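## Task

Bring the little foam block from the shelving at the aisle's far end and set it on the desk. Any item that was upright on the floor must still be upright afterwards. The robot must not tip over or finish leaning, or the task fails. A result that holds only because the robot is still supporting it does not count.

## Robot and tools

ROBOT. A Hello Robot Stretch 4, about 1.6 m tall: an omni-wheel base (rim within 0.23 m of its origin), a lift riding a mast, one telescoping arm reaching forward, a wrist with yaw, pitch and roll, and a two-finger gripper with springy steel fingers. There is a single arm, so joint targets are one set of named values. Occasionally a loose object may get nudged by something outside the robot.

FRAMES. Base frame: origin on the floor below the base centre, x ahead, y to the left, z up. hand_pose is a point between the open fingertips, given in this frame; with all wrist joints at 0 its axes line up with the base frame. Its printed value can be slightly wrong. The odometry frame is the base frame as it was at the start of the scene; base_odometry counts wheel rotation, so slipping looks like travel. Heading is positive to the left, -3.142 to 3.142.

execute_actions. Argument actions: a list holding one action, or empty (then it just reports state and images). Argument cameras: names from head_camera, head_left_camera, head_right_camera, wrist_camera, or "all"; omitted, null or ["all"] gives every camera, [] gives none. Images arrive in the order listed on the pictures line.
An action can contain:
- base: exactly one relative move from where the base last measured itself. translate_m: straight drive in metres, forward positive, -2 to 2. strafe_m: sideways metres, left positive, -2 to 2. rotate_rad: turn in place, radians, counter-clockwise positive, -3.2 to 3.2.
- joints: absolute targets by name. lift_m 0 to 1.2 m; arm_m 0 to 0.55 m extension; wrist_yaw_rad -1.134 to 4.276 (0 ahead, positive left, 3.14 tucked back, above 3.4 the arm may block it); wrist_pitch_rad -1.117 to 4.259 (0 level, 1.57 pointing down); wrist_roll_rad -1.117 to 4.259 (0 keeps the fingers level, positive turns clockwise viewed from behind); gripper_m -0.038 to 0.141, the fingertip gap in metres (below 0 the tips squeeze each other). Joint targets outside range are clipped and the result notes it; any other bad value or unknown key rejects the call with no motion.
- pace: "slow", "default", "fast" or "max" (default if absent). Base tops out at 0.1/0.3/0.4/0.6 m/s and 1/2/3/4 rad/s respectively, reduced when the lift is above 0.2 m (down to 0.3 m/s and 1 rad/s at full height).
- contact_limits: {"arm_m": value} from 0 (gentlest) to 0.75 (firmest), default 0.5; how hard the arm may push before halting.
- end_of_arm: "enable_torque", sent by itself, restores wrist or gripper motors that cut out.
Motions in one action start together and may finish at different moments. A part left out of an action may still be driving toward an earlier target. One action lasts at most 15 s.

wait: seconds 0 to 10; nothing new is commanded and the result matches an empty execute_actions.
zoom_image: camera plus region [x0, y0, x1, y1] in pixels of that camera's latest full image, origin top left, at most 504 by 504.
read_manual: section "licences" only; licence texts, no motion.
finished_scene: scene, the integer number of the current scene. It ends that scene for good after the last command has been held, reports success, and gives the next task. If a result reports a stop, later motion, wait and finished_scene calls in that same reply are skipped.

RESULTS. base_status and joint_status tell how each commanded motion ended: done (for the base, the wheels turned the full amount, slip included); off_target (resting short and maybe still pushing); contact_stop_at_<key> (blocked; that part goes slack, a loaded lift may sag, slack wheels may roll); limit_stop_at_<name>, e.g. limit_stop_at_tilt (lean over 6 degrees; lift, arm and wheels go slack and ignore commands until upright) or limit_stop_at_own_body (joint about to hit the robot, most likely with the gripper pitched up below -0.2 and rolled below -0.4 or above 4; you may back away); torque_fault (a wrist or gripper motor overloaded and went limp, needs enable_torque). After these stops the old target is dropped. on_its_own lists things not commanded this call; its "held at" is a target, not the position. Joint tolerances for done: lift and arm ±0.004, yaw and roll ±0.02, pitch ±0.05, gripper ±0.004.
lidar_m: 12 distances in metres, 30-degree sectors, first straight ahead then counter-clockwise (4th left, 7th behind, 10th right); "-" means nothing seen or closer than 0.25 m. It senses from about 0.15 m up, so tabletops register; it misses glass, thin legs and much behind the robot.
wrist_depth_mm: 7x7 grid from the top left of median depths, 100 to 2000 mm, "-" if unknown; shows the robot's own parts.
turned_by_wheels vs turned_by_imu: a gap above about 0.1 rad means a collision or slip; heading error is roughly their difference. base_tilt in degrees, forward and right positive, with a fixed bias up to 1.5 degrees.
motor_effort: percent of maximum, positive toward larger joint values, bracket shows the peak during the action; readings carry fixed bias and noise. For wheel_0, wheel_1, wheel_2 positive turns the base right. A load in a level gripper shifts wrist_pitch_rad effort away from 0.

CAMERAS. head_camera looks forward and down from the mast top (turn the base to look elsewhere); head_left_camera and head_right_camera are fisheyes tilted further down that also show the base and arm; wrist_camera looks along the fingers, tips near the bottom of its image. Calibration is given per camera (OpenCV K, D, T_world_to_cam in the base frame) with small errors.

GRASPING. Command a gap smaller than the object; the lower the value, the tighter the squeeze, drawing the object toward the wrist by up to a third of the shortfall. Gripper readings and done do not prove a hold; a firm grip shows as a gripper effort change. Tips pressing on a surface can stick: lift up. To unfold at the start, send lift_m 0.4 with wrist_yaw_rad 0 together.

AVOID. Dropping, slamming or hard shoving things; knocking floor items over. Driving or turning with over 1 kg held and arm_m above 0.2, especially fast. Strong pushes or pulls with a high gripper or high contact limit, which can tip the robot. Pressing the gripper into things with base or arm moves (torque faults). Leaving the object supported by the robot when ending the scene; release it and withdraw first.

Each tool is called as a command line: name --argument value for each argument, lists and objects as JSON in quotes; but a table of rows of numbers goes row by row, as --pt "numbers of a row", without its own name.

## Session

execute_actions --actions '[]'

Scene clock: 0.00 s.
base_odometry: x=+0.000 y=+0.000 heading=+0.000 (m, m, rad; odometry frame)
turned_by_wheels: +0.000 (rad since the last result)
turned_by_imu: +0.000 (rad since the last result)
base_tilt: forward=+0.0 right=+0.6 (deg)
lidar_m: 0.55 0.65 0.89 1.46 1.23 1.19 1.35 1.14 1.14 1.33 2.47 2.51
base_status: not commanded
joint_positions: lift_m=+0.292 arm_m=-0.002 wrist_yaw_rad=+3.057 wrist_pitch_rad=+0.012 wrist_roll_rad=+0.002 gripper_m=+0.057
joint_status: not commanded
motor_effort: lift_m=+19 arm_m=+0 wrist_yaw_rad=+0 wrist_pitch_rad=-5 wrist_roll_rad=-1 gripper_m=-3 wheel_0=+0 wheel_1=+0 wheel_2=+0 (%)
hand_pose: x=-0.1112 y=+0.1116 z=+0.4664 quat_wxyz=(+0.043, -0.006, +0.001, +0.999) (m; base frame)
wrist_depth_mm: - 126 206 1708 1397 1182 1008 / - 116 145 1708 1397 1205 1025 / - 128 172 1756 1397 1182 1025 / 147 147 - 1756 1430 1205 1060 / 1464 - - 1708 1366 1182 1042 / 1160 1397 1229 1366 212 1138 1042 / 904 960 1025 - 1042 1078 1025
pictures: head_camera, head_left_camera, head_right_camera, wrist_camera
camera_calibration (this result's frames):
wrist_camera: T_world_to_cam=[[0.0120547, 0.999884, 0.00930625, -0.0967082], [0.0789815, 0.00832573, -0.996841, 0.515393], [-0.996803, 0.0127516, -0.078872, 0.158215], [0, 0, 0, 1]] pos_world=[0.118169, 0.0903885, 0.527144]
Images, in order (width x height): head_camera 420x560, head_left_camera 420x672, head_right_camera 420x672, wrist_camera 616x392.

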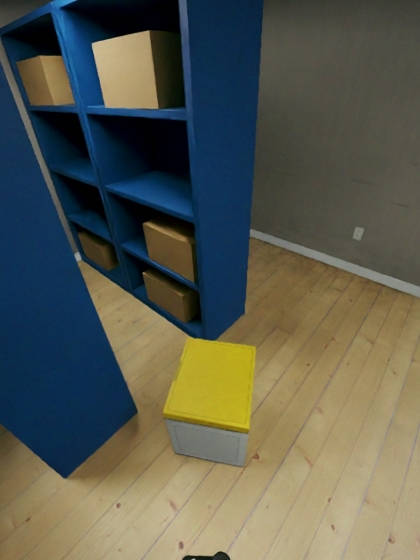

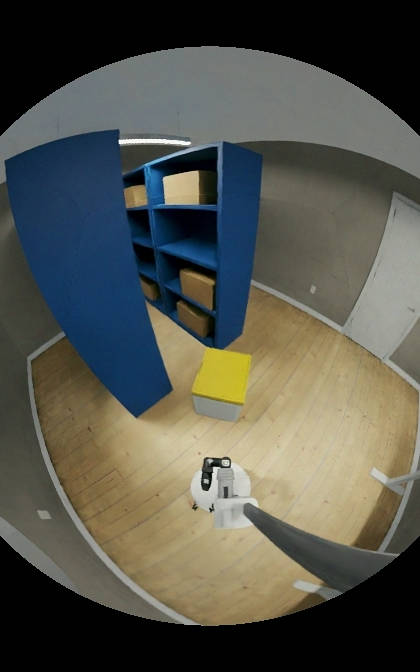

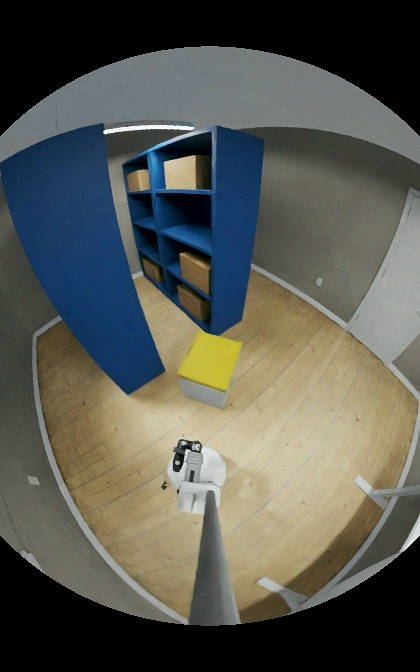

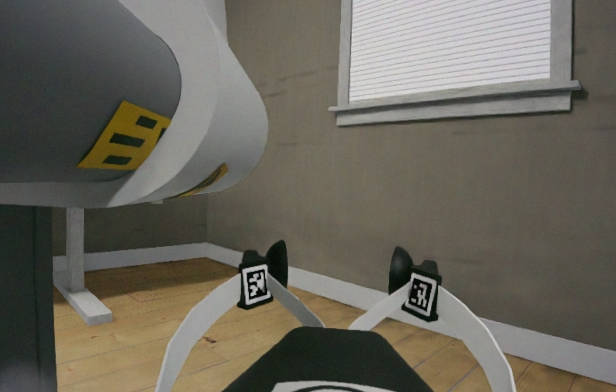

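execute_actions --actions '[{"base":{"rotate_rad":0.96},"joints":{"lift_m":0.6,"wrist_yaw_rad":0,"wrist_pitch_rad":1.4,"gripper_m":0.13}}]' --cameras '[]'

execute_actions --actions '[{"base":{"translate_m":0.55}}]' --cameras '[]'

execute_actions --actions '[{"base":{"strafe_m":-0.88},"pace":"slow"}]' --cameras '["head_camera","head_left_camera"]'

Scene clock: 2.93 s.
base_odometry: x=+0.000 y=+0.000 heading=+0.959 (m, m, rad; odometry frame)
turned_by_wheels: +0.959 (rad since the last result)
turned_by_imu: +0.950 (rad since the last result)
base_tilt: forward=+0.1 right=+0.6 (deg)
lidar_m: 0.91 1.55 1.24 1.20 1.32 1.19 1.15 1.26 2.51 2.46 0.55 0.62
base_status: done
joint_positions: lift_m=+0.600 arm_m=-0.002 wrist_yaw_rad=+0.000 wrist_pitch_rad=+1.401 wrist_roll_rad=+0.002 gripper_m=+0.130
joint_status: all done
motor_effort: lift_m=+23(25) arm_m=+0(0) wrist_yaw_rad=-1(8) wrist_pitch_rad=+0(4) wrist_roll_rad=+0(0) gripper_m=+0(1) wheel_0=-6(10) wheel_1=-3(9) wheel_2=-4(13) (%)
hand_pose: x=+0.2177 y=-0.0874 z=+0.4936 quat_wxyz=(+0.765, +0.001, +0.644, +0.000) (m; base frame)
wrist_depth_mm: 820 809 798 778 759 741 732 / 798 798 768 759 750 723 580 / 788 768 759 741 741 723 621 / 768 759 750 723 715 707 668 / 759 741 585 715 699 683 676 / 750 741 500 500 676 208 661 / 723 715 500 - 676 661 654
pictures: none
No camera images: the call's "cameras" was empty. Leave "cameras" out to get every camera's image.

Scene clock: 6.27 s.
base_odometry: x=+0.316 y=+0.450 heading=+0.960 (m, m, rad; odometry frame)
turned_by_wheels: +0.001 (rad since the last result)
turned_by_imu: -0.001 (rad since the last result)
base_tilt: forward=+0.0 right=+0.6 (deg)
lidar_m: 0.35 1.46 1.16 1.13 1.24 1.74 2.50 1.93 0.46 0.38 0.45 0.37
base_status: done
joint_positions: lift_m=+0.600 arm_m=-0.002 wrist_yaw_rad=+0.000 wrist_pitch_rad=+1.400 wrist_roll_rad=+0.002 gripper_m=+0.130
joint_status: not commanded
motor_effort: lift_m=+22(23) arm_m=+0(0) wrist_yaw_rad=+0(2) wrist_pitch_rad=-1(1) wrist_roll_rad=+0(0) gripper_m=-1(1) wheel_0=+7(11) wheel_1=+5(8) wheel_2=-3(15) (%)
hand_pose: x=+0.2177 y=-0.0874 z=+0.4936 quat_wxyz=(+0.765, +0.001, +0.644, -0.001) (m; base frame)
wrist_depth_mm: 820 809 778 244 222 200 190 / 820 798 778 325 289 254 234 / 778 768 759 539 421 357 320 / 768 768 741 723 699 591 504 / 759 732 569 715 707 691 668 / 732 715 496 492 676 209 661 / 732 707 496 - 668 668 647
pictures: none
No camera images: the call's "cameras" was empty. Leave "cameras" out to get every camera's image.

action 0: "base": strafe_m = -0.88 would last too long for one action: at the pace "slow" strafe_m can be at most 0.78 in either direction: name a faster pace, or command the rest in another action

execute_actions --actions '[{"base":{"strafe_m":-0.78},"pace":"slow"}]' --cameras '["head_camera","head_left_camera"]'

Scene clock: 15.43 s.
base_odometry: x=+0.954 y=+0.003 heading=+0.960 (m, m, rad; odometry frame)
turned_by_wheels: +0.000 (rad since the last result)
turned_by_imu: -0.003 (rad since the last result)
base_tilt: forward=+0.0 right=+0.6 (deg)
lidar_m: 0.88 0.43 0.46 1.92 2.08 1.87 2.16 0.25 0.25 0.25 0.34 0.39
base_status: done
joint_positions: lift_m=+0.600 arm_m=-0.002 wrist_yaw_rad=+0.000 wrist_pitch_rad=+1.400 wrist_roll_rad=+0.002 gripper_m=+0.130
joint_status: not commanded
motor_effort: lift_m=+22(22) arm_m=+0(0) wrist_yaw_rad=+0(2) wrist_pitch_rad=+0(2) wrist_roll_rad=-1(1) gripper_m=-1(0) wheel_0=+9(13) wheel_1=-7(12) wheel_2=+0(3) (%)
hand_pose: x=+0.2177 y=-0.0874 z=+0.4936 quat_wxyz=(+0.765, +0.001, +0.644, -0.001) (m; base frame)
wrist_depth_mm: 488 640 798 778 768 707 455 / 544 683 768 750 750 661 459 / 699 707 750 741 732 647 609 / 768 750 741 723 715 627 627 / 750 741 603 715 691 469 345 / 741 723 496 496 676 209 661 / 715 715 496 - 676 668 654
pictures: head_camera, head_left_camera
Images, in order (width x height): head_camera 420x560, head_left_camera 420x672.

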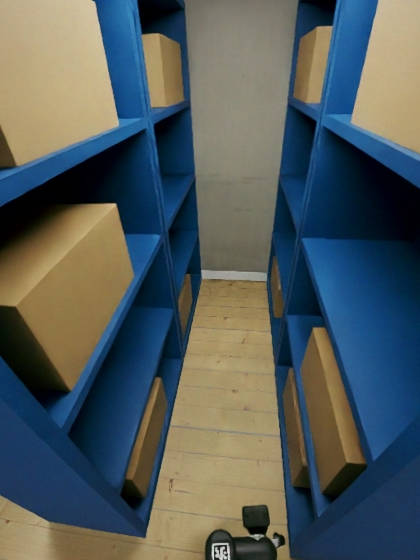

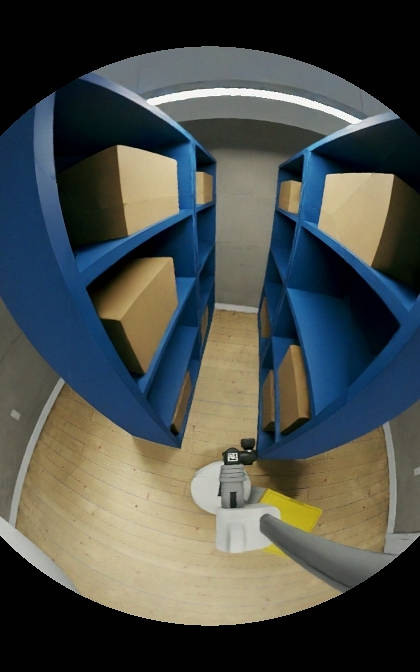

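execute_actions --actions '[{"base":{"rotate_rad":-0.13},"pace":"slow"}]' --cameras '[]'

execute_actions --actions '[{"base":{"strafe_m":0.04}}]' --cameras '[]'

execute_actions --actions '[{"base":{"translate_m":0.8}}]' --cameras '["head_camera","head_left_camera"]'

Scene clock: 16.80 s.
base_odometry: x=+0.954 y=+0.003 heading=+0.832 (m, m, rad; odometry frame)
turned_by_wheels: -0.128 (rad since the last result)
turned_by_imu: -0.127 (rad since the last result)
base_tilt: forward=+0.0 right=+0.6 (deg)
lidar_m: 1.05 0.50 0.45 1.92 2.02 1.92 2.19 0.26 0.25 0.25 0.33 0.36
base_status: done
joint_positions: lift_m=+0.600 arm_m=-0.002 wrist_yaw_rad=+0.000 wrist_pitch_rad=+1.400 wrist_roll_rad=+0.002 gripper_m=+0.130
joint_status: not commanded
motor_effort: lift_m=+22(22) arm_m=+0(0) wrist_yaw_rad=+1(1) wrist_pitch_rad=-1(0) wrist_roll_rad=-1(0) gripper_m=+1(1) wheel_0=+8(12) wheel_1=+3(4) wheel_2=+10(15) (%)
hand_pose: x=+0.2177 y=-0.0874 z=+0.4936 quat_wxyz=(+0.765, +0.001, +0.644, -0.001) (m; base frame)
wrist_depth_mm: 554 723 778 778 768 521 399 / 569 741 778 750 750 574 512 / 654 759 750 741 732 640 634 / 691 750 741 732 715 627 315 / 750 741 723 707 715 469 676 / 741 723 496 492 683 209 668 / 715 707 496 - 668 661 647
pictures: none
No camera images: the call's "cameras" was empty. Leave "cameras" out to get every camera's image.

Scene clock: 17.83 s.
base_odometry: x=+0.925 y=+0.030 heading=+0.831 (m, m, rad; odometry frame)
turned_by_wheels: +0.000 (rad since the last result)
turned_by_imu: +0.000 (rad since the last result)
base_tilt: forward=+0.0 right=+0.6 (deg)
lidar_m: 1.19 0.44 0.39 1.86 1.97 1.91 2.64 0.25 0.25 0.25 0.38 0.43
base_status: done
joint_positions: lift_m=+0.600 arm_m=-0.002 wrist_yaw_rad=+0.000 wrist_pitch_rad=+1.400 wrist_roll_rad=+0.002 gripper_m=+0.130
joint_status: not commanded
motor_effort: lift_m=+22(22) arm_m=+0(0) wrist_yaw_rad=+0(1) wrist_pitch_rad=+0(0) wrist_roll_rad=-1(0) gripper_m=+1(1) wheel_0=-5(12) wheel_1=+3(13) wheel_2=+0(5) (%)
hand_pose: x=+0.2177 y=-0.0874 z=+0.4936 quat_wxyz=(+0.765, +0.001, +0.644, -0.001) (m; base frame)
wrist_depth_mm: 508 699 788 768 750 627 415 / 521 699 778 759 750 615 512 / 661 699 759 741 732 647 627 / 574 750 750 723 723 627 621 / 750 741 585 715 707 580 668 / 750 723 496 496 683 209 661 / 723 715 500 - 676 661 647
pictures: none
No camera images: the call's "cameras" was empty. Leave "cameras" out to get every camera's image.

Scene clock: 22.00 s.
base_odometry: x=+1.463 y=+0.621 heading=+0.832 (m, m, rad; odometry frame)
turned_by_wheels: +0.001 (rad since the last result)
turned_by_imu: -0.001 (rad since the last result)
base_tilt: forward=+0.1 right=+0.6 (deg)
lidar_m: 1.15 0.43 0.31 0.27 0.28 0.47 0.91 0.37 0.28 0.25 0.27 0.43
base_status: done
joint_positions: lift_m=+0.600 arm_m=-0.002 wrist_yaw_rad=+0.000 wrist_pitch_rad=+1.400 wrist_roll_rad=+0.002 gripper_m=+0.130
joint_status: not commanded
motor_effort: lift_m=+22(22) arm_m=+0(0) wrist_yaw_rad=+1(1) wrist_pitch_rad=+0(1) wrist_roll_rad=-2(0) gripper_m=-1(0) wheel_0=+5(12) wheel_1=+4(9) wheel_2=-2(13) (%)
hand_pose: x=+0.2177 y=-0.0874 z=+0.4936 quat_wxyz=(+0.765, +0.001, +0.644, -0.001) (m; base frame)
wrist_depth_mm: 496 668 788 768 759 661 661 / 512 699 768 759 741 661 535 / 512 691 759 750 732 640 394 / 691 691 732 723 715 627 525 / 668 707 569 715 707 609 603 / 654 668 500 496 676 208 591 / 574 634 496 - 661 564 410
pictures: head_camera, head_left_camera
Images, in order (width x height): head_camera 420x560, head_left_camera 420x672.

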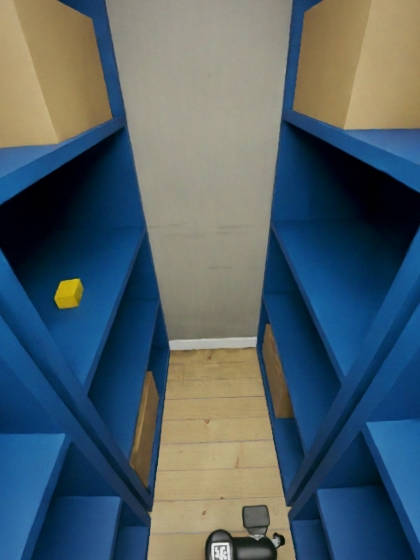

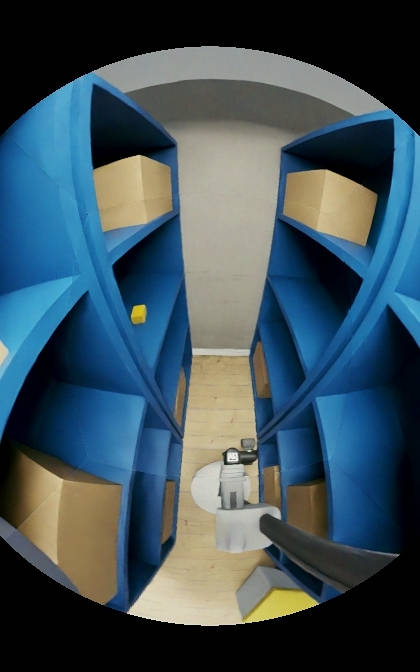

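execute_actions --actions '[{"base":{"translate_m":0.55},"joints":{"lift_m":0.97,"wrist_pitch_rad":0.25}}]' --cameras '[]'

execute_actions --actions '[{"base":{"rotate_rad":1.2},"pace":"slow"}]' --cameras '["head_camera","wrist_camera"]'

Scene clock: 25.77 s.
base_odometry: x=+1.833 y=+1.028 heading=+0.832 (m, m, rad; odometry frame)
turned_by_wheels: +0.000 (rad since the last result)
turned_by_imu: -0.001 (rad since the last result)
base_tilt: forward=+0.0 right=+0.6 (deg)
lidar_m: 0.74 0.40 0.29 0.26 0.29 0.41 1.10 0.42 0.29 0.27 0.30 0.45
base_status: done
joint_positions: lift_m=+0.970 arm_m=-0.002 wrist_yaw_rad=+0.000 wrist_pitch_rad=+0.252 wrist_roll_rad=+0.002 gripper_m=+0.130
joint_status: all done
motor_effort: lift_m=+23(25) arm_m=+0(0) wrist_yaw_rad=-1(2) wrist_pitch_rad=-7(9) wrist_roll_rad=-1(1) gripper_m=-2(1) wheel_0=+5(11) wheel_1=+3(9) wheel_2=-3(12) (%)
hand_pose: x=+0.4482 y=-0.0874 z=+1.0759 quat_wxyz=(+0.992, +0.001, +0.126, +0.000) (m; base frame)
wrist_depth_mm: 484 521 500 496 477 462 421 / 496 530 517 504 492 480 430 / 521 554 544 530 512 496 442 / 539 580 574 554 535 525 459 / 500 609 580 580 564 530 462 / 615 615 621 597 580 209 427 / 647 654 661 - 597 580 521
pictures: none
No camera images: the call's "cameras" was empty. Leave "cameras" out to get every camera's image.

Scene clock: 28.27 s.
base_odometry: x=+1.833 y=+1.028 heading=+2.031 (m, m, rad; odometry frame)
turned_by_wheels: +1.199 (rad since the last result)
turned_by_imu: +1.188 (rad since the last result)
base_tilt: forward=+0.0 right=+0.6 (deg)
lidar_m: 0.28 0.26 0.31 0.50 0.72 0.38 0.29 0.29 0.33 0.54 0.72 0.34
base_status: done
joint_positions: lift_m=+0.970 arm_m=-0.002 wrist_yaw_rad=+0.000 wrist_pitch_rad=+0.252 wrist_roll_rad=+0.002 gripper_m=+0.130
joint_status: not commanded
motor_effort: lift_m=+23(23) arm_m=+0(0) wrist_yaw_rad=+0(0) wrist_pitch_rad=-6(6) wrist_roll_rad=+0(1) gripper_m=+1(1) wheel_0=-7(10) wheel_1=-5(9) wheel_2=-5(10) (%)
hand_pose: x=+0.4482 y=-0.0874 z=+1.0759 quat_wxyz=(+0.992, +0.001, +0.126, +0.000) (m; base frame)
wrist_depth_mm: 452 473 500 525 544 591 597 / 466 484 517 549 574 615 609 / 484 512 535 569 591 640 609 / 500 521 559 585 621 661 609 / 430 439 424 455 459 462 459 / 325 330 250 262 314 209 343 / 267 271 259 - 272 272 274
pictures: head_camera, wrist_camera
camera_calibration (this result's frames):
wrist_camera: T_world_to_cam=[[0.0730628, -0.997293, -0.00826418, -0.0931474], [-0.313172, -0.0150746, -0.949577, 1.20324], [0.946882, 0.0719669, -0.313426, 0.152852], [0, 0, 0, 1]] pos_world=[0.238895, -0.0857572, 1.18971]
Images, in order (width x height): head_camera 420x560, wrist_camera 616x392.

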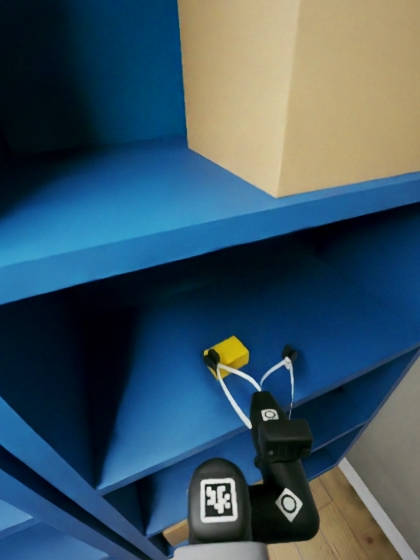

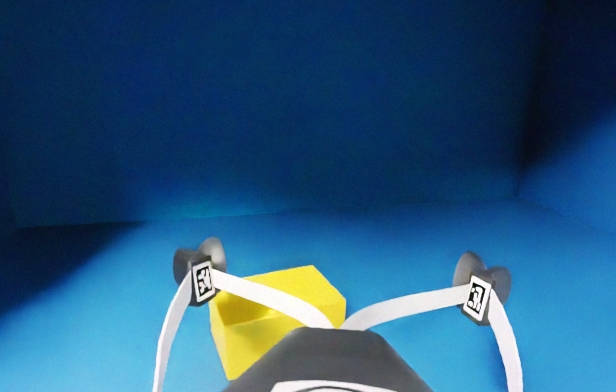

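execute_actions --actions '[{"joints":{"wrist_yaw_rad":0.17,"gripper_m":0.14}}]' --cameras '[]'

execute_actions --actions '[{"joints":{"lift_m":0.915}}]' --cameras '["wrist_camera"]'

Scene clock: 29.37 s.
base_odometry: x=+1.833 y=+1.028 heading=+2.031 (m, m, rad; odometry frame)
turned_by_wheels: +0.000 (rad since the last result)
turned_by_imu: +0.000 (rad since the last result)
base_tilt: forward=+0.0 right=+0.6 (deg)
lidar_m: 0.28 0.26 0.32 0.52 0.75 0.38 0.30 0.30 0.32 0.51 0.70 0.33
base_status: not commanded
joint_positions: lift_m=+0.970 arm_m=-0.002 wrist_yaw_rad=+0.170 wrist_pitch_rad=+0.252 wrist_roll_rad=+0.002 gripper_m=+0.140
joint_status: all done
motor_effort: lift_m=+23(23) arm_m=+0(0) wrist_yaw_rad=+0(4) wrist_pitch_rad=-5(6) wrist_roll_rad=-1(0) gripper_m=+1(3) wheel_0=-7(7) wheel_1=-5(5) wheel_2=-5(5) (%)
hand_pose: x=+0.4589 y=-0.0390 z=+1.0759 quat_wxyz=(+0.988, -0.010, +0.125, +0.084) (m; base frame)
wrist_depth_mm: 433 480 488 496 500 508 517 / 442 492 500 508 525 535 535 / 442 517 525 544 544 549 564 / 442 535 549 559 564 580 591 / 413 442 424 455 459 462 462 / 327 330 309 264 253 207 342 / 270 270 279 - 262 273 276
pictures: none
No camera images: the call's "cameras" was empty. Leave "cameras" out to get every camera's image.

Scene clock: 30.50 s.
base_odometry: x=+1.833 y=+1.028 heading=+2.031 (m, m, rad; odometry frame)
turned_by_wheels: +0.000 (rad since the last result)
turned_by_imu: +0.000 (rad since the last result)
base_tilt: forward=+0.0 right=+0.6 (deg)
lidar_m: 0.28 0.25 0.32 0.51 0.73 0.35 0.31 0.30 0.33 0.55 0.72 0.36
base_status: not commanded
joint_positions: lift_m=+0.915 arm_m=-0.002 wrist_yaw_rad=+0.170 wrist_pitch_rad=+0.252 wrist_roll_rad=+0.002 gripper_m=+0.140
joint_status: all done
motor_effort: lift_m=+15(23) arm_m=+0(1) wrist_yaw_rad=+1(1) wrist_pitch_rad=-6(6) wrist_roll_rad=-1(0) gripper_m=-1(1) wheel_0=-7(7) wheel_1=-5(5) wheel_2=-5(5) (%)
hand_pose: x=+0.4589 y=-0.0390 z=+1.0215 quat_wxyz=(+0.988, -0.010, +0.125, +0.084) (m; base frame)
wrist_depth_mm: 433 477 488 496 504 512 521 / 439 492 508 517 517 530 535 / 445 517 525 539 539 554 559 / 415 473 477 488 496 508 512 / 314 320 307 241 240 334 334 / 235 239 222 224 228 208 246 / 194 196 203 - 198 197 204
pictures: wrist_camera
camera_calibration (this result's frames):
wrist_camera: T_world_to_cam=[[0.24047, -0.970621, -0.00826276, -0.121856], [-0.306107, -0.0677538, -0.949583, 1.15044], [0.921126, 0.230876, -0.313406, 0.140142], [0, 0, 0, 1]] pos_world=[0.252372, -0.0726849, 1.13536]
Images, in order (width x height): wrist_camera 616x392.

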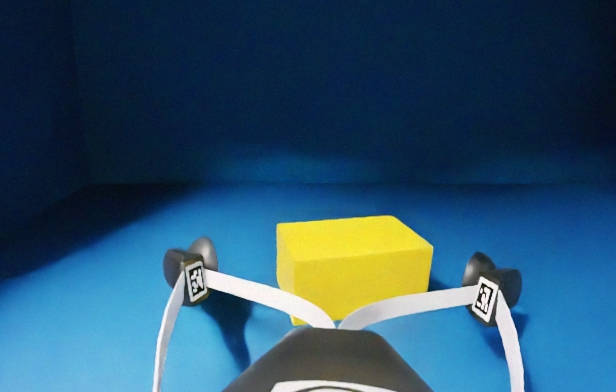

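execute_actions --actions '[{"joints":{"arm_m":0.025,"lift_m":0.908}}]' --cameras '[]'

execute_actions --actions '[{"joints":{"gripper_m":0.035}}]' --cameras '[]'

execute_actions --actions '[{"joints":{"lift_m":0.98,"arm_m":0}}]' --cameras '[]'

execute_actions --actions '[{"base":{"rotate_rad":-1.21},"pace":"slow"}]' --cameras '["wrist_camera"]'

execute_actions --actions '[{"base":{"translate_m":-1.33},"joints":{"wrist_yaw_rad":1.3,"wrist_pitch_rad":1.3}}]' --cameras '[]'

execute_actions --actions '[{"base":{"strafe_m":0.3}}]' --cameras '[]'

execute_actions --actions '[{"base":{"translate_m":-0.6}}]' --cameras '[]'

execute_actions --actions '[{"base":{"rotate_rad":3.14},"joints":{"wrist_yaw_rad":0,"wrist_pitch_rad":0.25}}]'

Scene clock: 32.10 s.
base_odometry: x=+1.833 y=+1.028 heading=+2.031 (m, m, rad; odometry frame)
turned_by_wheels: +0.000 (rad since the last result)
turned_by_imu: +0.000 (rad since the last result)
base_tilt: forward=+0.0 right=+0.7 (deg)
lidar_m: 0.27 0.27 0.33 0.53 0.76 0.37 0.30 0.29 0.35 0.51 0.70 0.37
base_status: not commanded
joint_positions: lift_m=+0.908 arm_m=+0.024 wrist_yaw_rad=+0.170 wrist_pitch_rad=+0.252 wrist_roll_rad=+0.002 gripper_m=+0.140
joint_status: all done
motor_effort: lift_m=+15(15) arm_m=+5(12) wrist_yaw_rad=+1(2) wrist_pitch_rad=-6(7) wrist_roll_rad=+0(1) gripper_m=+0(0) wheel_0=-7(7) wheel_1=-5(5) wheel_2=-5(5) (%)
hand_pose: x=+0.4851 y=-0.0389 z=+1.0145 quat_wxyz=(+0.988, -0.010, +0.125, +0.084) (m; base frame)
wrist_depth_mm: 442 459 462 469 477 488 492 / 455 469 484 488 504 508 512 / 455 488 504 508 521 530 539 / 404 449 455 466 469 480 484 / 298 301 290 210 211 317 317 / 223 226 212 197 208 207 235 / 184 185 192 - 187 186 193
pictures: none
No camera images: the call's "cameras" was empty. Leave "cameras" out to get every camera's image.

Scene clock: 34.13 s.
base_odometry: x=+1.833 y=+1.028 heading=+2.031 (m, m, rad; odometry frame)
turned_by_wheels: +0.000 (rad since the last result)
turned_by_imu: +0.000 (rad since the last result)
base_tilt: forward=+0.1 right=+0.6 (deg)
lidar_m: 0.25 0.28 0.31 0.53 0.71 0.37 0.31 0.29 0.32 0.52 0.72 0.35
base_status: not commanded
joint_positions: lift_m=+0.908 arm_m=+0.024 wrist_yaw_rad=+0.170 wrist_pitch_rad=+0.252 wrist_roll_rad=+0.002 gripper_m=+0.035
joint_status: all done
motor_effort: lift_m=+15(15) arm_m=+5(5) wrist_yaw_rad=+0(1) wrist_pitch_rad=-5(6) wrist_roll_rad=-2(1) gripper_m=-18(16) wheel_0=-7(7) wheel_1=-5(5) wheel_2=-5(5) (%)
hand_pose: x=+0.4851 y=-0.0389 z=+1.0145 quat_wxyz=(+0.988, -0.010, +0.125, +0.084) (m; base frame)
wrist_depth_mm: 445 455 462 473 480 484 488 / 455 473 484 488 496 508 508 / 455 492 496 512 521 535 539 / 404 445 452 462 469 480 484 / 298 303 307 199 201 317 315 / 223 217 208 184 191 175 234 / 183 183 192 - 179 190 -
pictures: none
No camera images: the call's "cameras" was empty. Leave "cameras" out to get every camera's image.

Scene clock: 35.40 s.
base_odometry: x=+1.833 y=+1.028 heading=+2.031 (m, m, rad; odometry frame)
turned_by_wheels: +0.000 (rad since the last result)
turned_by_imu: +0.000 (rad since the last result)
base_tilt: forward=+0.1 right=+0.6 (deg)
lidar_m: 0.28 0.27 0.33 0.52 0.76 0.38 0.30 0.30 0.31 0.54 0.74 0.36
base_status: not commanded
joint_positions: lift_m=+0.980 arm_m=+0.001 wrist_yaw_rad=+0.170 wrist_pitch_rad=+0.253 wrist_roll_rad=+0.002 gripper_m=+0.035
joint_status: all done
motor_effort: lift_m=+23(25) arm_m=-5(4) wrist_yaw_rad=+0(1) wrist_pitch_rad=-7(6) wrist_roll_rad=+0(1) gripper_m=-20(21) wheel_0=-7(7) wheel_1=-5(5) wheel_2=-5(5) (%)
hand_pose: x=+0.4619 y=-0.0389 z=+1.0858 quat_wxyz=(+0.988, -0.010, +0.126, +0.084) (m; base frame)
wrist_depth_mm: 436 477 484 488 504 508 517 / 439 492 504 504 517 525 535 / 445 517 521 530 544 549 559 / 442 535 549 559 559 585 585 / 418 466 473 198 200 480 480 / 338 330 213 185 193 175 357 / 281 279 293 - 276 293 -
pictures: none
No camera images: the call's "cameras" was empty. Leave "cameras" out to get every camera's image.

Scene clock: 37.90 s.
base_odometry: x=+1.833 y=+1.028 heading=+0.823 (m, m, rad; odometry frame)
turned_by_wheels: -1.209 (rad since the last result)
turned_by_imu: -1.198 (rad since the last result)
base_tilt: forward=+0.0 right=+0.6 (deg)
lidar_m: 0.74 0.42 0.29 0.26 0.31 0.43 1.35 0.42 0.31 0.29 0.32 0.43
base_status: done
joint_positions: lift_m=+0.980 arm_m=+0.001 wrist_yaw_rad=+0.170 wrist_pitch_rad=+0.253 wrist_roll_rad=+0.002 gripper_m=+0.035
joint_status: not commanded
motor_effort: lift_m=+24(24) arm_m=-5(5) wrist_yaw_rad=+0(1) wrist_pitch_rad=-7(6) wrist_roll_rad=+0(0) gripper_m=-19(19) wheel_0=+8(11) wheel_1=+4(9) wheel_2=+7(9) (%)
hand_pose: x=+0.4619 y=-0.0389 z=+1.0858 quat_wxyz=(+0.988, -0.010, +0.126, +0.084) (m; base frame)
wrist_depth_mm: 539 512 521 488 462 433 413 / 559 539 544 512 477 449 427 / 591 559 564 530 492 466 442 / 603 580 603 549 517 488 455 / 452 544 609 198 200 496 480 / 699 647 213 184 192 175 492 / 759 683 691 - 559 544 480
pictures: wrist_camera
camera_calibration (this result's frames):
wrist_camera: T_world_to_cam=[[0.24076, -0.970549, -0.00827105, -0.122083], [-0.306229, -0.0678729, -0.949535, 1.2124], [0.92101, 0.231143, -0.313551, 0.15774], [0, 0, 0, 1]] pos_world=[0.255386, -0.0726587, 1.19967]
Images, in order (width x height): wrist_camera 616x392.

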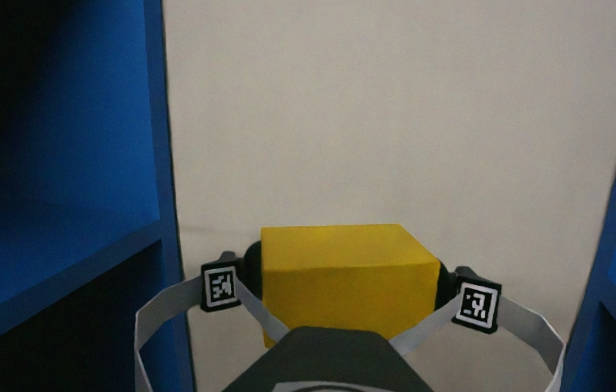

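Scene clock: 43.80 s.
base_odometry: x=+0.928 y=+0.054 heading=+0.822 (m, m, rad; odometry frame)
turned_by_wheels: +0.000 (rad since the last result)
turned_by_imu: +0.001 (rad since the last result)
base_tilt: forward=+0.1 right=+0.6 (deg)
lidar_m: 1.16 0.42 0.37 1.87 1.96 1.95 2.22 0.28 0.25 0.26 0.36 0.44
base_status: done
joint_positions: lift_m=+0.980 arm_m=+0.001 wrist_yaw_rad=+1.300 wrist_pitch_rad=+1.301 wrist_roll_rad=+0.002 gripper_m=+0.035
joint_status: all done
motor_effort: lift_m=+22(24) arm_m=-4(5) wrist_yaw_rad=+1(5) wrist_pitch_rad=-1(5) wrist_roll_rad=-1(0) gripper_m=-20(22) wheel_0=-5(12) wheel_1=-5(8) wheel_2=+4(13) (%)
hand_pose: x=+0.2765 y=+0.0508 z=+0.8799 quat_wxyz=(+0.634, -0.366, +0.482, +0.481) (m; base frame)
wrist_depth_mm: 1336 1308 1281 654 654 634 627 / 1308 1255 1229 634 627 621 634 / 1281 1205 1205 976 820 904 1060 / 1182 1160 1138 1098 1118 1098 1078 / 1138 1118 904 198 200 1060 1060 / 1118 1078 213 185 192 175 1008 / 1060 1042 831 - 1008 1008 960
pictures: none
No camera images: the call's "cameras" was empty. Leave "cameras" out to get every camera's image.

Scene clock: 46.40 s.
base_odometry: x=+0.709 y=+0.258 heading=+0.821 (m, m, rad; odometry frame)
turned_by_wheels: -0.001 (rad since the last result)
turned_by_imu: -0.126 (rad since the last result)
base_tilt: forward=+0.0 right=+0.7 (deg)
lidar_m: 0.29 0.25 0.26 1.60 1.64 2.02 2.31 1.95 0.50 0.50 0.57 0.73
base_status: done
joint_positions: lift_m=+0.980 arm_m=+0.000 wrist_yaw_rad=+1.294 wrist_pitch_rad=+1.319 wrist_roll_rad=-0.001 gripper_m=+0.035
joint_status: not commanded
on_its_own: wrist_yaw_rad is at rest, and its effort (+17) is outside its rest range (-13 to +13); wrist_pitch_rad is at rest, and its effort (-54) is outside its rest range (-23 to +23)
motor_effort: lift_m=+18(22) arm_m=-2(4) wrist_yaw_rad=+17(41) wrist_pitch_rad=-54(86) wrist_roll_rad=+8(19) gripper_m=-17(19) wheel_0=-13(28) wheel_1=-1(12) wheel_2=-3(13) (%)
hand_pose: x=+0.2749 y=+0.0452 z=+0.8789 quat_wxyz=(+0.630, -0.370, +0.489, +0.477) (m; base frame)
wrist_depth_mm: - - 140 138 136 122 - / - - 135 134 132 130 141 / - - 131 131 135 585 580 / 1182 116 131 370 585 585 1060 / 1138 1118 220 204 202 1060 1025 / 1118 1078 195 183 190 177 991 / 1060 1042 854 - 574 991 976
pictures: none
No camera images: the call's "cameras" was empty. Leave "cameras" out to get every camera's image.

Scene clock: 49.87 s.
base_odometry: x=+0.300 y=-0.181 heading=+0.820 (m, m, rad; odometry frame)
turned_by_wheels: -0.001 (rad since the last result)
turned_by_imu: +0.000 (rad since the last result)
base_tilt: forward=+0.0 right=+0.6 (deg)
lidar_m: 0.79 0.82 1.66 1.51 1.54 1.37 1.28 1.30 2.35 0.76 0.55 0.73
base_status: done
joint_positions: lift_m=+0.980 arm_m=+0.000 wrist_yaw_rad=+1.300 wrist_pitch_rad=+1.301 wrist_roll_rad=+0.002 gripper_m=+0.035
joint_status: not commanded
motor_effort: lift_m=+18(18) arm_m=-2(2) wrist_yaw_rad=+0(22) wrist_pitch_rad=-1(56) wrist_roll_rad=-1(7) gripper_m=-19(19) wheel_0=-6(21) wheel_1=-5(9) wheel_2=+4(14) (%)
hand_pose: x=+0.2761 y=+0.0507 z=+0.8803 quat_wxyz=(+0.634, -0.366, +0.483, +0.481) (m; base frame)
wrist_depth_mm: 1336 1308 1281 1281 1255 1229 676 / 1308 1281 1255 1205 1205 960 723 / 1205 1255 1205 1182 1160 1078 759 / 1182 1182 1160 1118 1138 1098 809 / 1138 1138 904 198 200 1078 1025 / 1118 1078 213 183 191 175 1008 / 1060 1042 854 - 991 991 960
pictures: none
No camera images: the call's "cameras" was empty. Leave "cameras" out to get every camera's image.

Scene clock: 53.03 s.
base_odometry: x=+0.300 y=-0.181 heading=-2.324 (m, m, rad; odometry frame)
turned_by_wheels: +3.139 (rad since the last result)
turned_by_imu: +3.111 (rad since the last result)
base_tilt: forward=+0.1 right=+0.6 (deg)
lidar_m: 1.26 1.28 2.34 0.78 0.53 0.74 0.79 0.82 1.67 1.51 1.52 1.36
base_status: done
joint_positions: lift_m=+0.980 arm_m=+0.000 wrist_yaw_rad=+0.000 wrist_pitch_rad=+0.253 wrist_roll_rad=+0.002 gripper_m=+0.035
joint_status: all done
motor_effort: lift_m=+18(18) arm_m=-2(2) wrist_yaw_rad=+0(4) wrist_pitch_rad=-6(11) wrist_roll_rad=-2(0) gripper_m=-20(20) wheel_0=-5(10) wheel_1=-6(10) wheel_2=-3(12) (%)
hand_pose: x=+0.4506 y=-0.0874 z=+1.0862 quat_wxyz=(+0.992, +0.001, +0.126, +0.000) (m; base frame)
wrist_depth_mm: 1661 1618 1708 1661 1661 1708 1708 / 1661 1708 1756 1756 1661 1756 1708 / 1808 1576 1537 1618 1661 1756 1756 / 1863 1863 1863 1921 1921 1863 1863 / - - 1921 199 201 - 1983 / - 1863 214 184 192 175 1863 / 1618 1618 1708 - 1537 1661 1618
pictures: head_camera, head_left_camera, head_right_camera, wrist_camera
camera_calibration (this result's frames):
wrist_camera: T_world_to_cam=[[0.0732111, -0.997281, -0.00840459, -0.0931044], [-0.313445, -0.0150084, -0.949488, 1.21389], [0.94678, 0.0721475, -0.313692, 0.154114], [0, 0, 0, 1]] pos_world=[0.241393, -0.0857516, 1.20014]
Images, in order (width x height): head_camera 420x560, head_left_camera 420x672, head_right_camera 420x672, wrist_camera 616x392.

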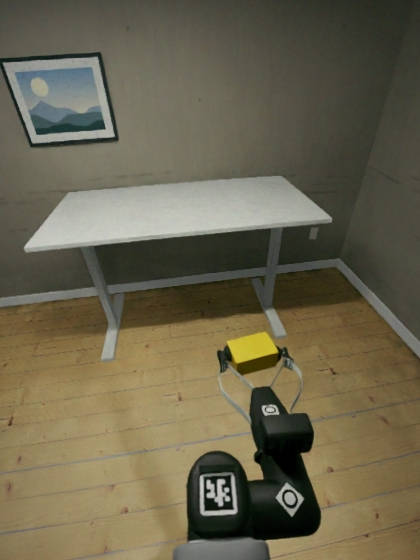

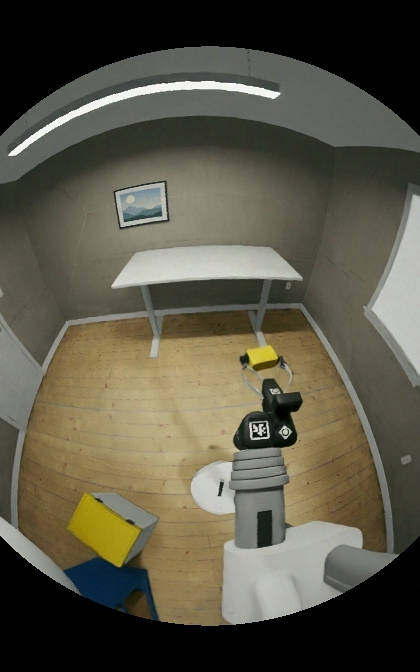

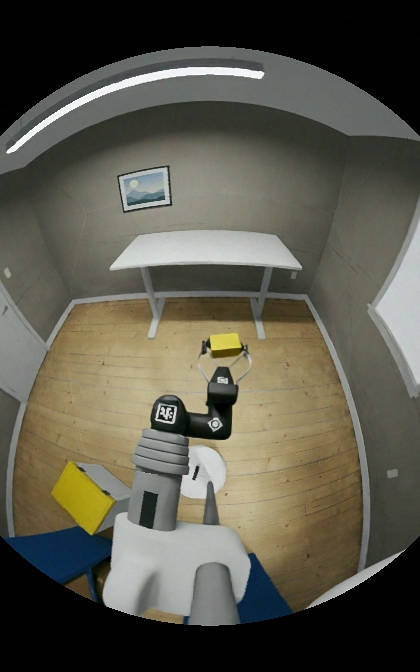

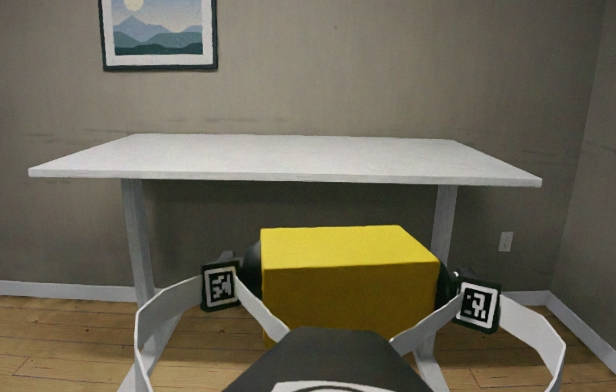

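execute_actions --actions '[{"base":{"translate_m":0.8},"joints":{"lift_m":0.93,"arm_m":0.27}}]' --cameras '[]'

Scene clock: 57.43 s.
base_odometry: x=-0.247 y=-0.764 heading=-2.324 (m, m, rad; odometry frame)
turned_by_wheels: +0.001 (rad since the last result)
turned_by_imu: -0.002 (rad since the last result)
base_tilt: forward=+0.1 right=+0.7 (deg)
lidar_m: 0.48 0.46 0.63 2.21 2.30 1.19 1.59 1.63 1.51 1.40 0.79 0.49
base_status: done
joint_positions: lift_m=+0.930 arm_m=+0.269 wrist_yaw_rad=+0.000 wrist_pitch_rad=+0.252 wrist_roll_rad=+0.002 gripper_m=+0.035
joint_status: all done
motor_effort: lift_m=+16(17) arm_m=+5(7) wrist_yaw_rad=-1(1) wrist_pitch_rad=-6(8) wrist_roll_rad=-1(1) gripper_m=-19(19) wheel_0=+5(11) wheel_1=+5(10) wheel_2=-3(13) (%)
hand_pose: x=+0.7194 y=-0.0874 z=+1.0365 quat_wxyz=(+0.992, +0.001, +0.126, +0.000) (m; base frame)
wrist_depth_mm: 707 715 715 707 707 723 707 / 732 741 723 741 741 750 750 / 768 768 778 759 768 778 788 / 634 654 654 661 683 691 699 / 433 442 445 199 200 459 459 / 325 314 213 184 191 175 342 / 266 267 278 - 260 276 -
pictures: none
No camera images: the call's "cameras" was empty. Leave "cameras" out to get every camera's image.

execute_actions --actions '[{"joints":{"lift_m":0.871}}]' --cameras '[]'

execute_actions --actions '[{"joints":{"gripper_m":0.13}}]' --cameras '[]'

execute_actions --actions '[{"joints":{"arm_m":0.12,"lift_m":0.9}}]' --cameras '["wrist_camera"]'

finished_scene --scene 2

Scene clock: 59.07 s.
base_odometry: x=-0.247 y=-0.764 heading=-2.324 (m, m, rad; odometry frame)
turned_by_wheels: +0.000 (rad since the last result)
turned_by_imu: +0.000 (rad since the last result)
base_tilt: forward=+0.1 right=+0.6 (deg)
lidar_m: 0.46 0.45 0.62 2.25 2.32 1.19 1.59 1.64 1.52 1.40 0.75 0.52
base_status: not commanded
joint_positions: lift_m=+0.871 arm_m=+0.269 wrist_yaw_rad=+0.000 wrist_pitch_rad=+0.252 wrist_roll_rad=+0.002 gripper_m=+0.035
joint_status: all done
motor_effort: lift_m=+15(16) arm_m=+5(5) wrist_yaw_rad=+0(1) wrist_pitch_rad=-7(7) wrist_roll_rad=+0(1) gripper_m=-20(19) wheel_0=+5(5) wheel_1=+5(5) wheel_2=-3(3) (%)
hand_pose: x=+0.7194 y=-0.0874 z=+0.9775 quat_wxyz=(+0.992, +0.001, +0.126, +0.000) (m; base frame)
wrist_depth_mm: 707 707 707 715 715 715 723 / 732 741 732 741 750 750 741 / 768 768 768 778 778 768 759 / 449 455 462 473 477 484 492 / 301 309 312 198 201 320 320 / 227 221 213 185 191 175 238 / 186 186 195 - 182 194 -
pictures: none
No camera images: the call's "cameras" was empty. Leave "cameras" out to get every camera's image.

Scene clock: 60.93 s.
base_odometry: x=-0.247 y=-0.764 heading=-2.324 (m, m, rad; odometry frame)
turned_by_wheels: +0.000 (rad since the last result)
turned_by_imu: +0.000 (rad since the last result)
base_tilt: forward=+0.0 right=+0.6 (deg)
lidar_m: 0.47 0.47 0.62 2.26 2.30 1.20 1.59 1.63 1.52 1.40 0.77 0.50
base_status: not commanded
joint_positions: lift_m=+0.871 arm_m=+0.269 wrist_yaw_rad=+0.000 wrist_pitch_rad=+0.252 wrist_roll_rad=+0.002 gripper_m=+0.130
joint_status: all done
motor_effort: lift_m=+15(15) arm_m=+5(5) wrist_yaw_rad=+0(0) wrist_pitch_rad=-6(6) wrist_roll_rad=-2(0) gripper_m=+0(19) wheel_0=+5(5) wheel_1=+4(4) wheel_2=-3(3) (%)
hand_pose: x=+0.7194 y=-0.0874 z=+0.9775 quat_wxyz=(+0.992, +0.001, +0.126, +0.000) (m; base frame)
wrist_depth_mm: 699 715 715 715 707 715 715 / 732 741 741 741 750 723 750 / 759 759 750 778 768 768 768 / 449 455 462 473 480 488 496 / 301 307 232 213 230 322 322 / 226 230 214 200 211 208 239 / 187 187 196 - 190 190 196
pictures: none
No camera images: the call's "cameras" was empty. Leave "cameras" out to get every camera's image.

Scene clock: 62.43 s.
base_odometry: x=-0.247 y=-0.764 heading=-2.324 (m, m, rad; odometry frame)
turned_by_wheels: +0.000 (rad since the last result)
turned_by_imu: +0.000 (rad since the last result)
base_tilt: forward=+0.1 right=+0.6 (deg)
lidar_m: 0.47 0.47 0.58 2.21 2.30 1.18 1.58 1.58 1.55 1.39 0.78 0.48
base_status: not commanded
joint_positions: lift_m=+0.900 arm_m=+0.121 wrist_yaw_rad=+0.000 wrist_pitch_rad=+0.252 wrist_roll_rad=+0.002 gripper_m=+0.130
joint_status: all done
motor_effort: lift_m=+23(24) arm_m=-5(4) wrist_yaw_rad=+0(2) wrist_pitch_rad=-6(6) wrist_roll_rad=-1(0) gripper_m=+0(1) wheel_0=+5(5) wheel_1=+5(5) wheel_2=-3(3) (%)
hand_pose: x=+0.5711 y=-0.0874 z=+1.0059 quat_wxyz=(+0.992, +0.001, +0.126, +0.000) (m; base frame)
wrist_depth_mm: 842 854 842 854 854 854 842 / 866 878 891 866 878 891 891 / 904 891 917 917 917 904 917 / 549 549 559 564 580 585 603 / 368 373 359 355 364 389 389 / 276 279 260 276 265 210 287 / 225 228 236 - 231 229 232
pictures: wrist_camera
camera_calibration (this result's frames):
wrist_camera: T_world_to_cam=[[0.0729707, -0.997299, -0.00837865, -0.102561], [-0.313111, -0.0149319, -0.949599, 1.17529], [0.946909, 0.0719163, -0.313354, 0.0143826], [0, 0, 0, 1]] pos_world=[0.361861, -0.0857687, 1.1197]
Images, in order (width x height): wrist_camera 616x392.

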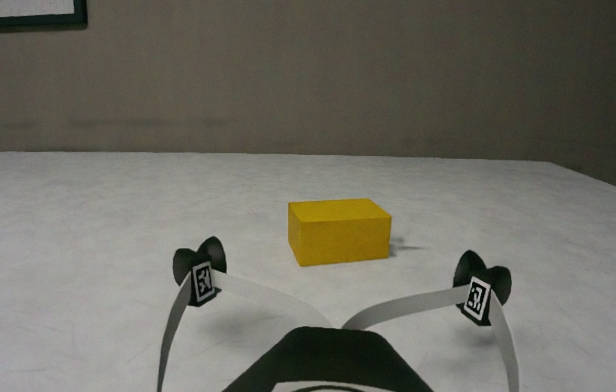

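The scene is finished: the task was done.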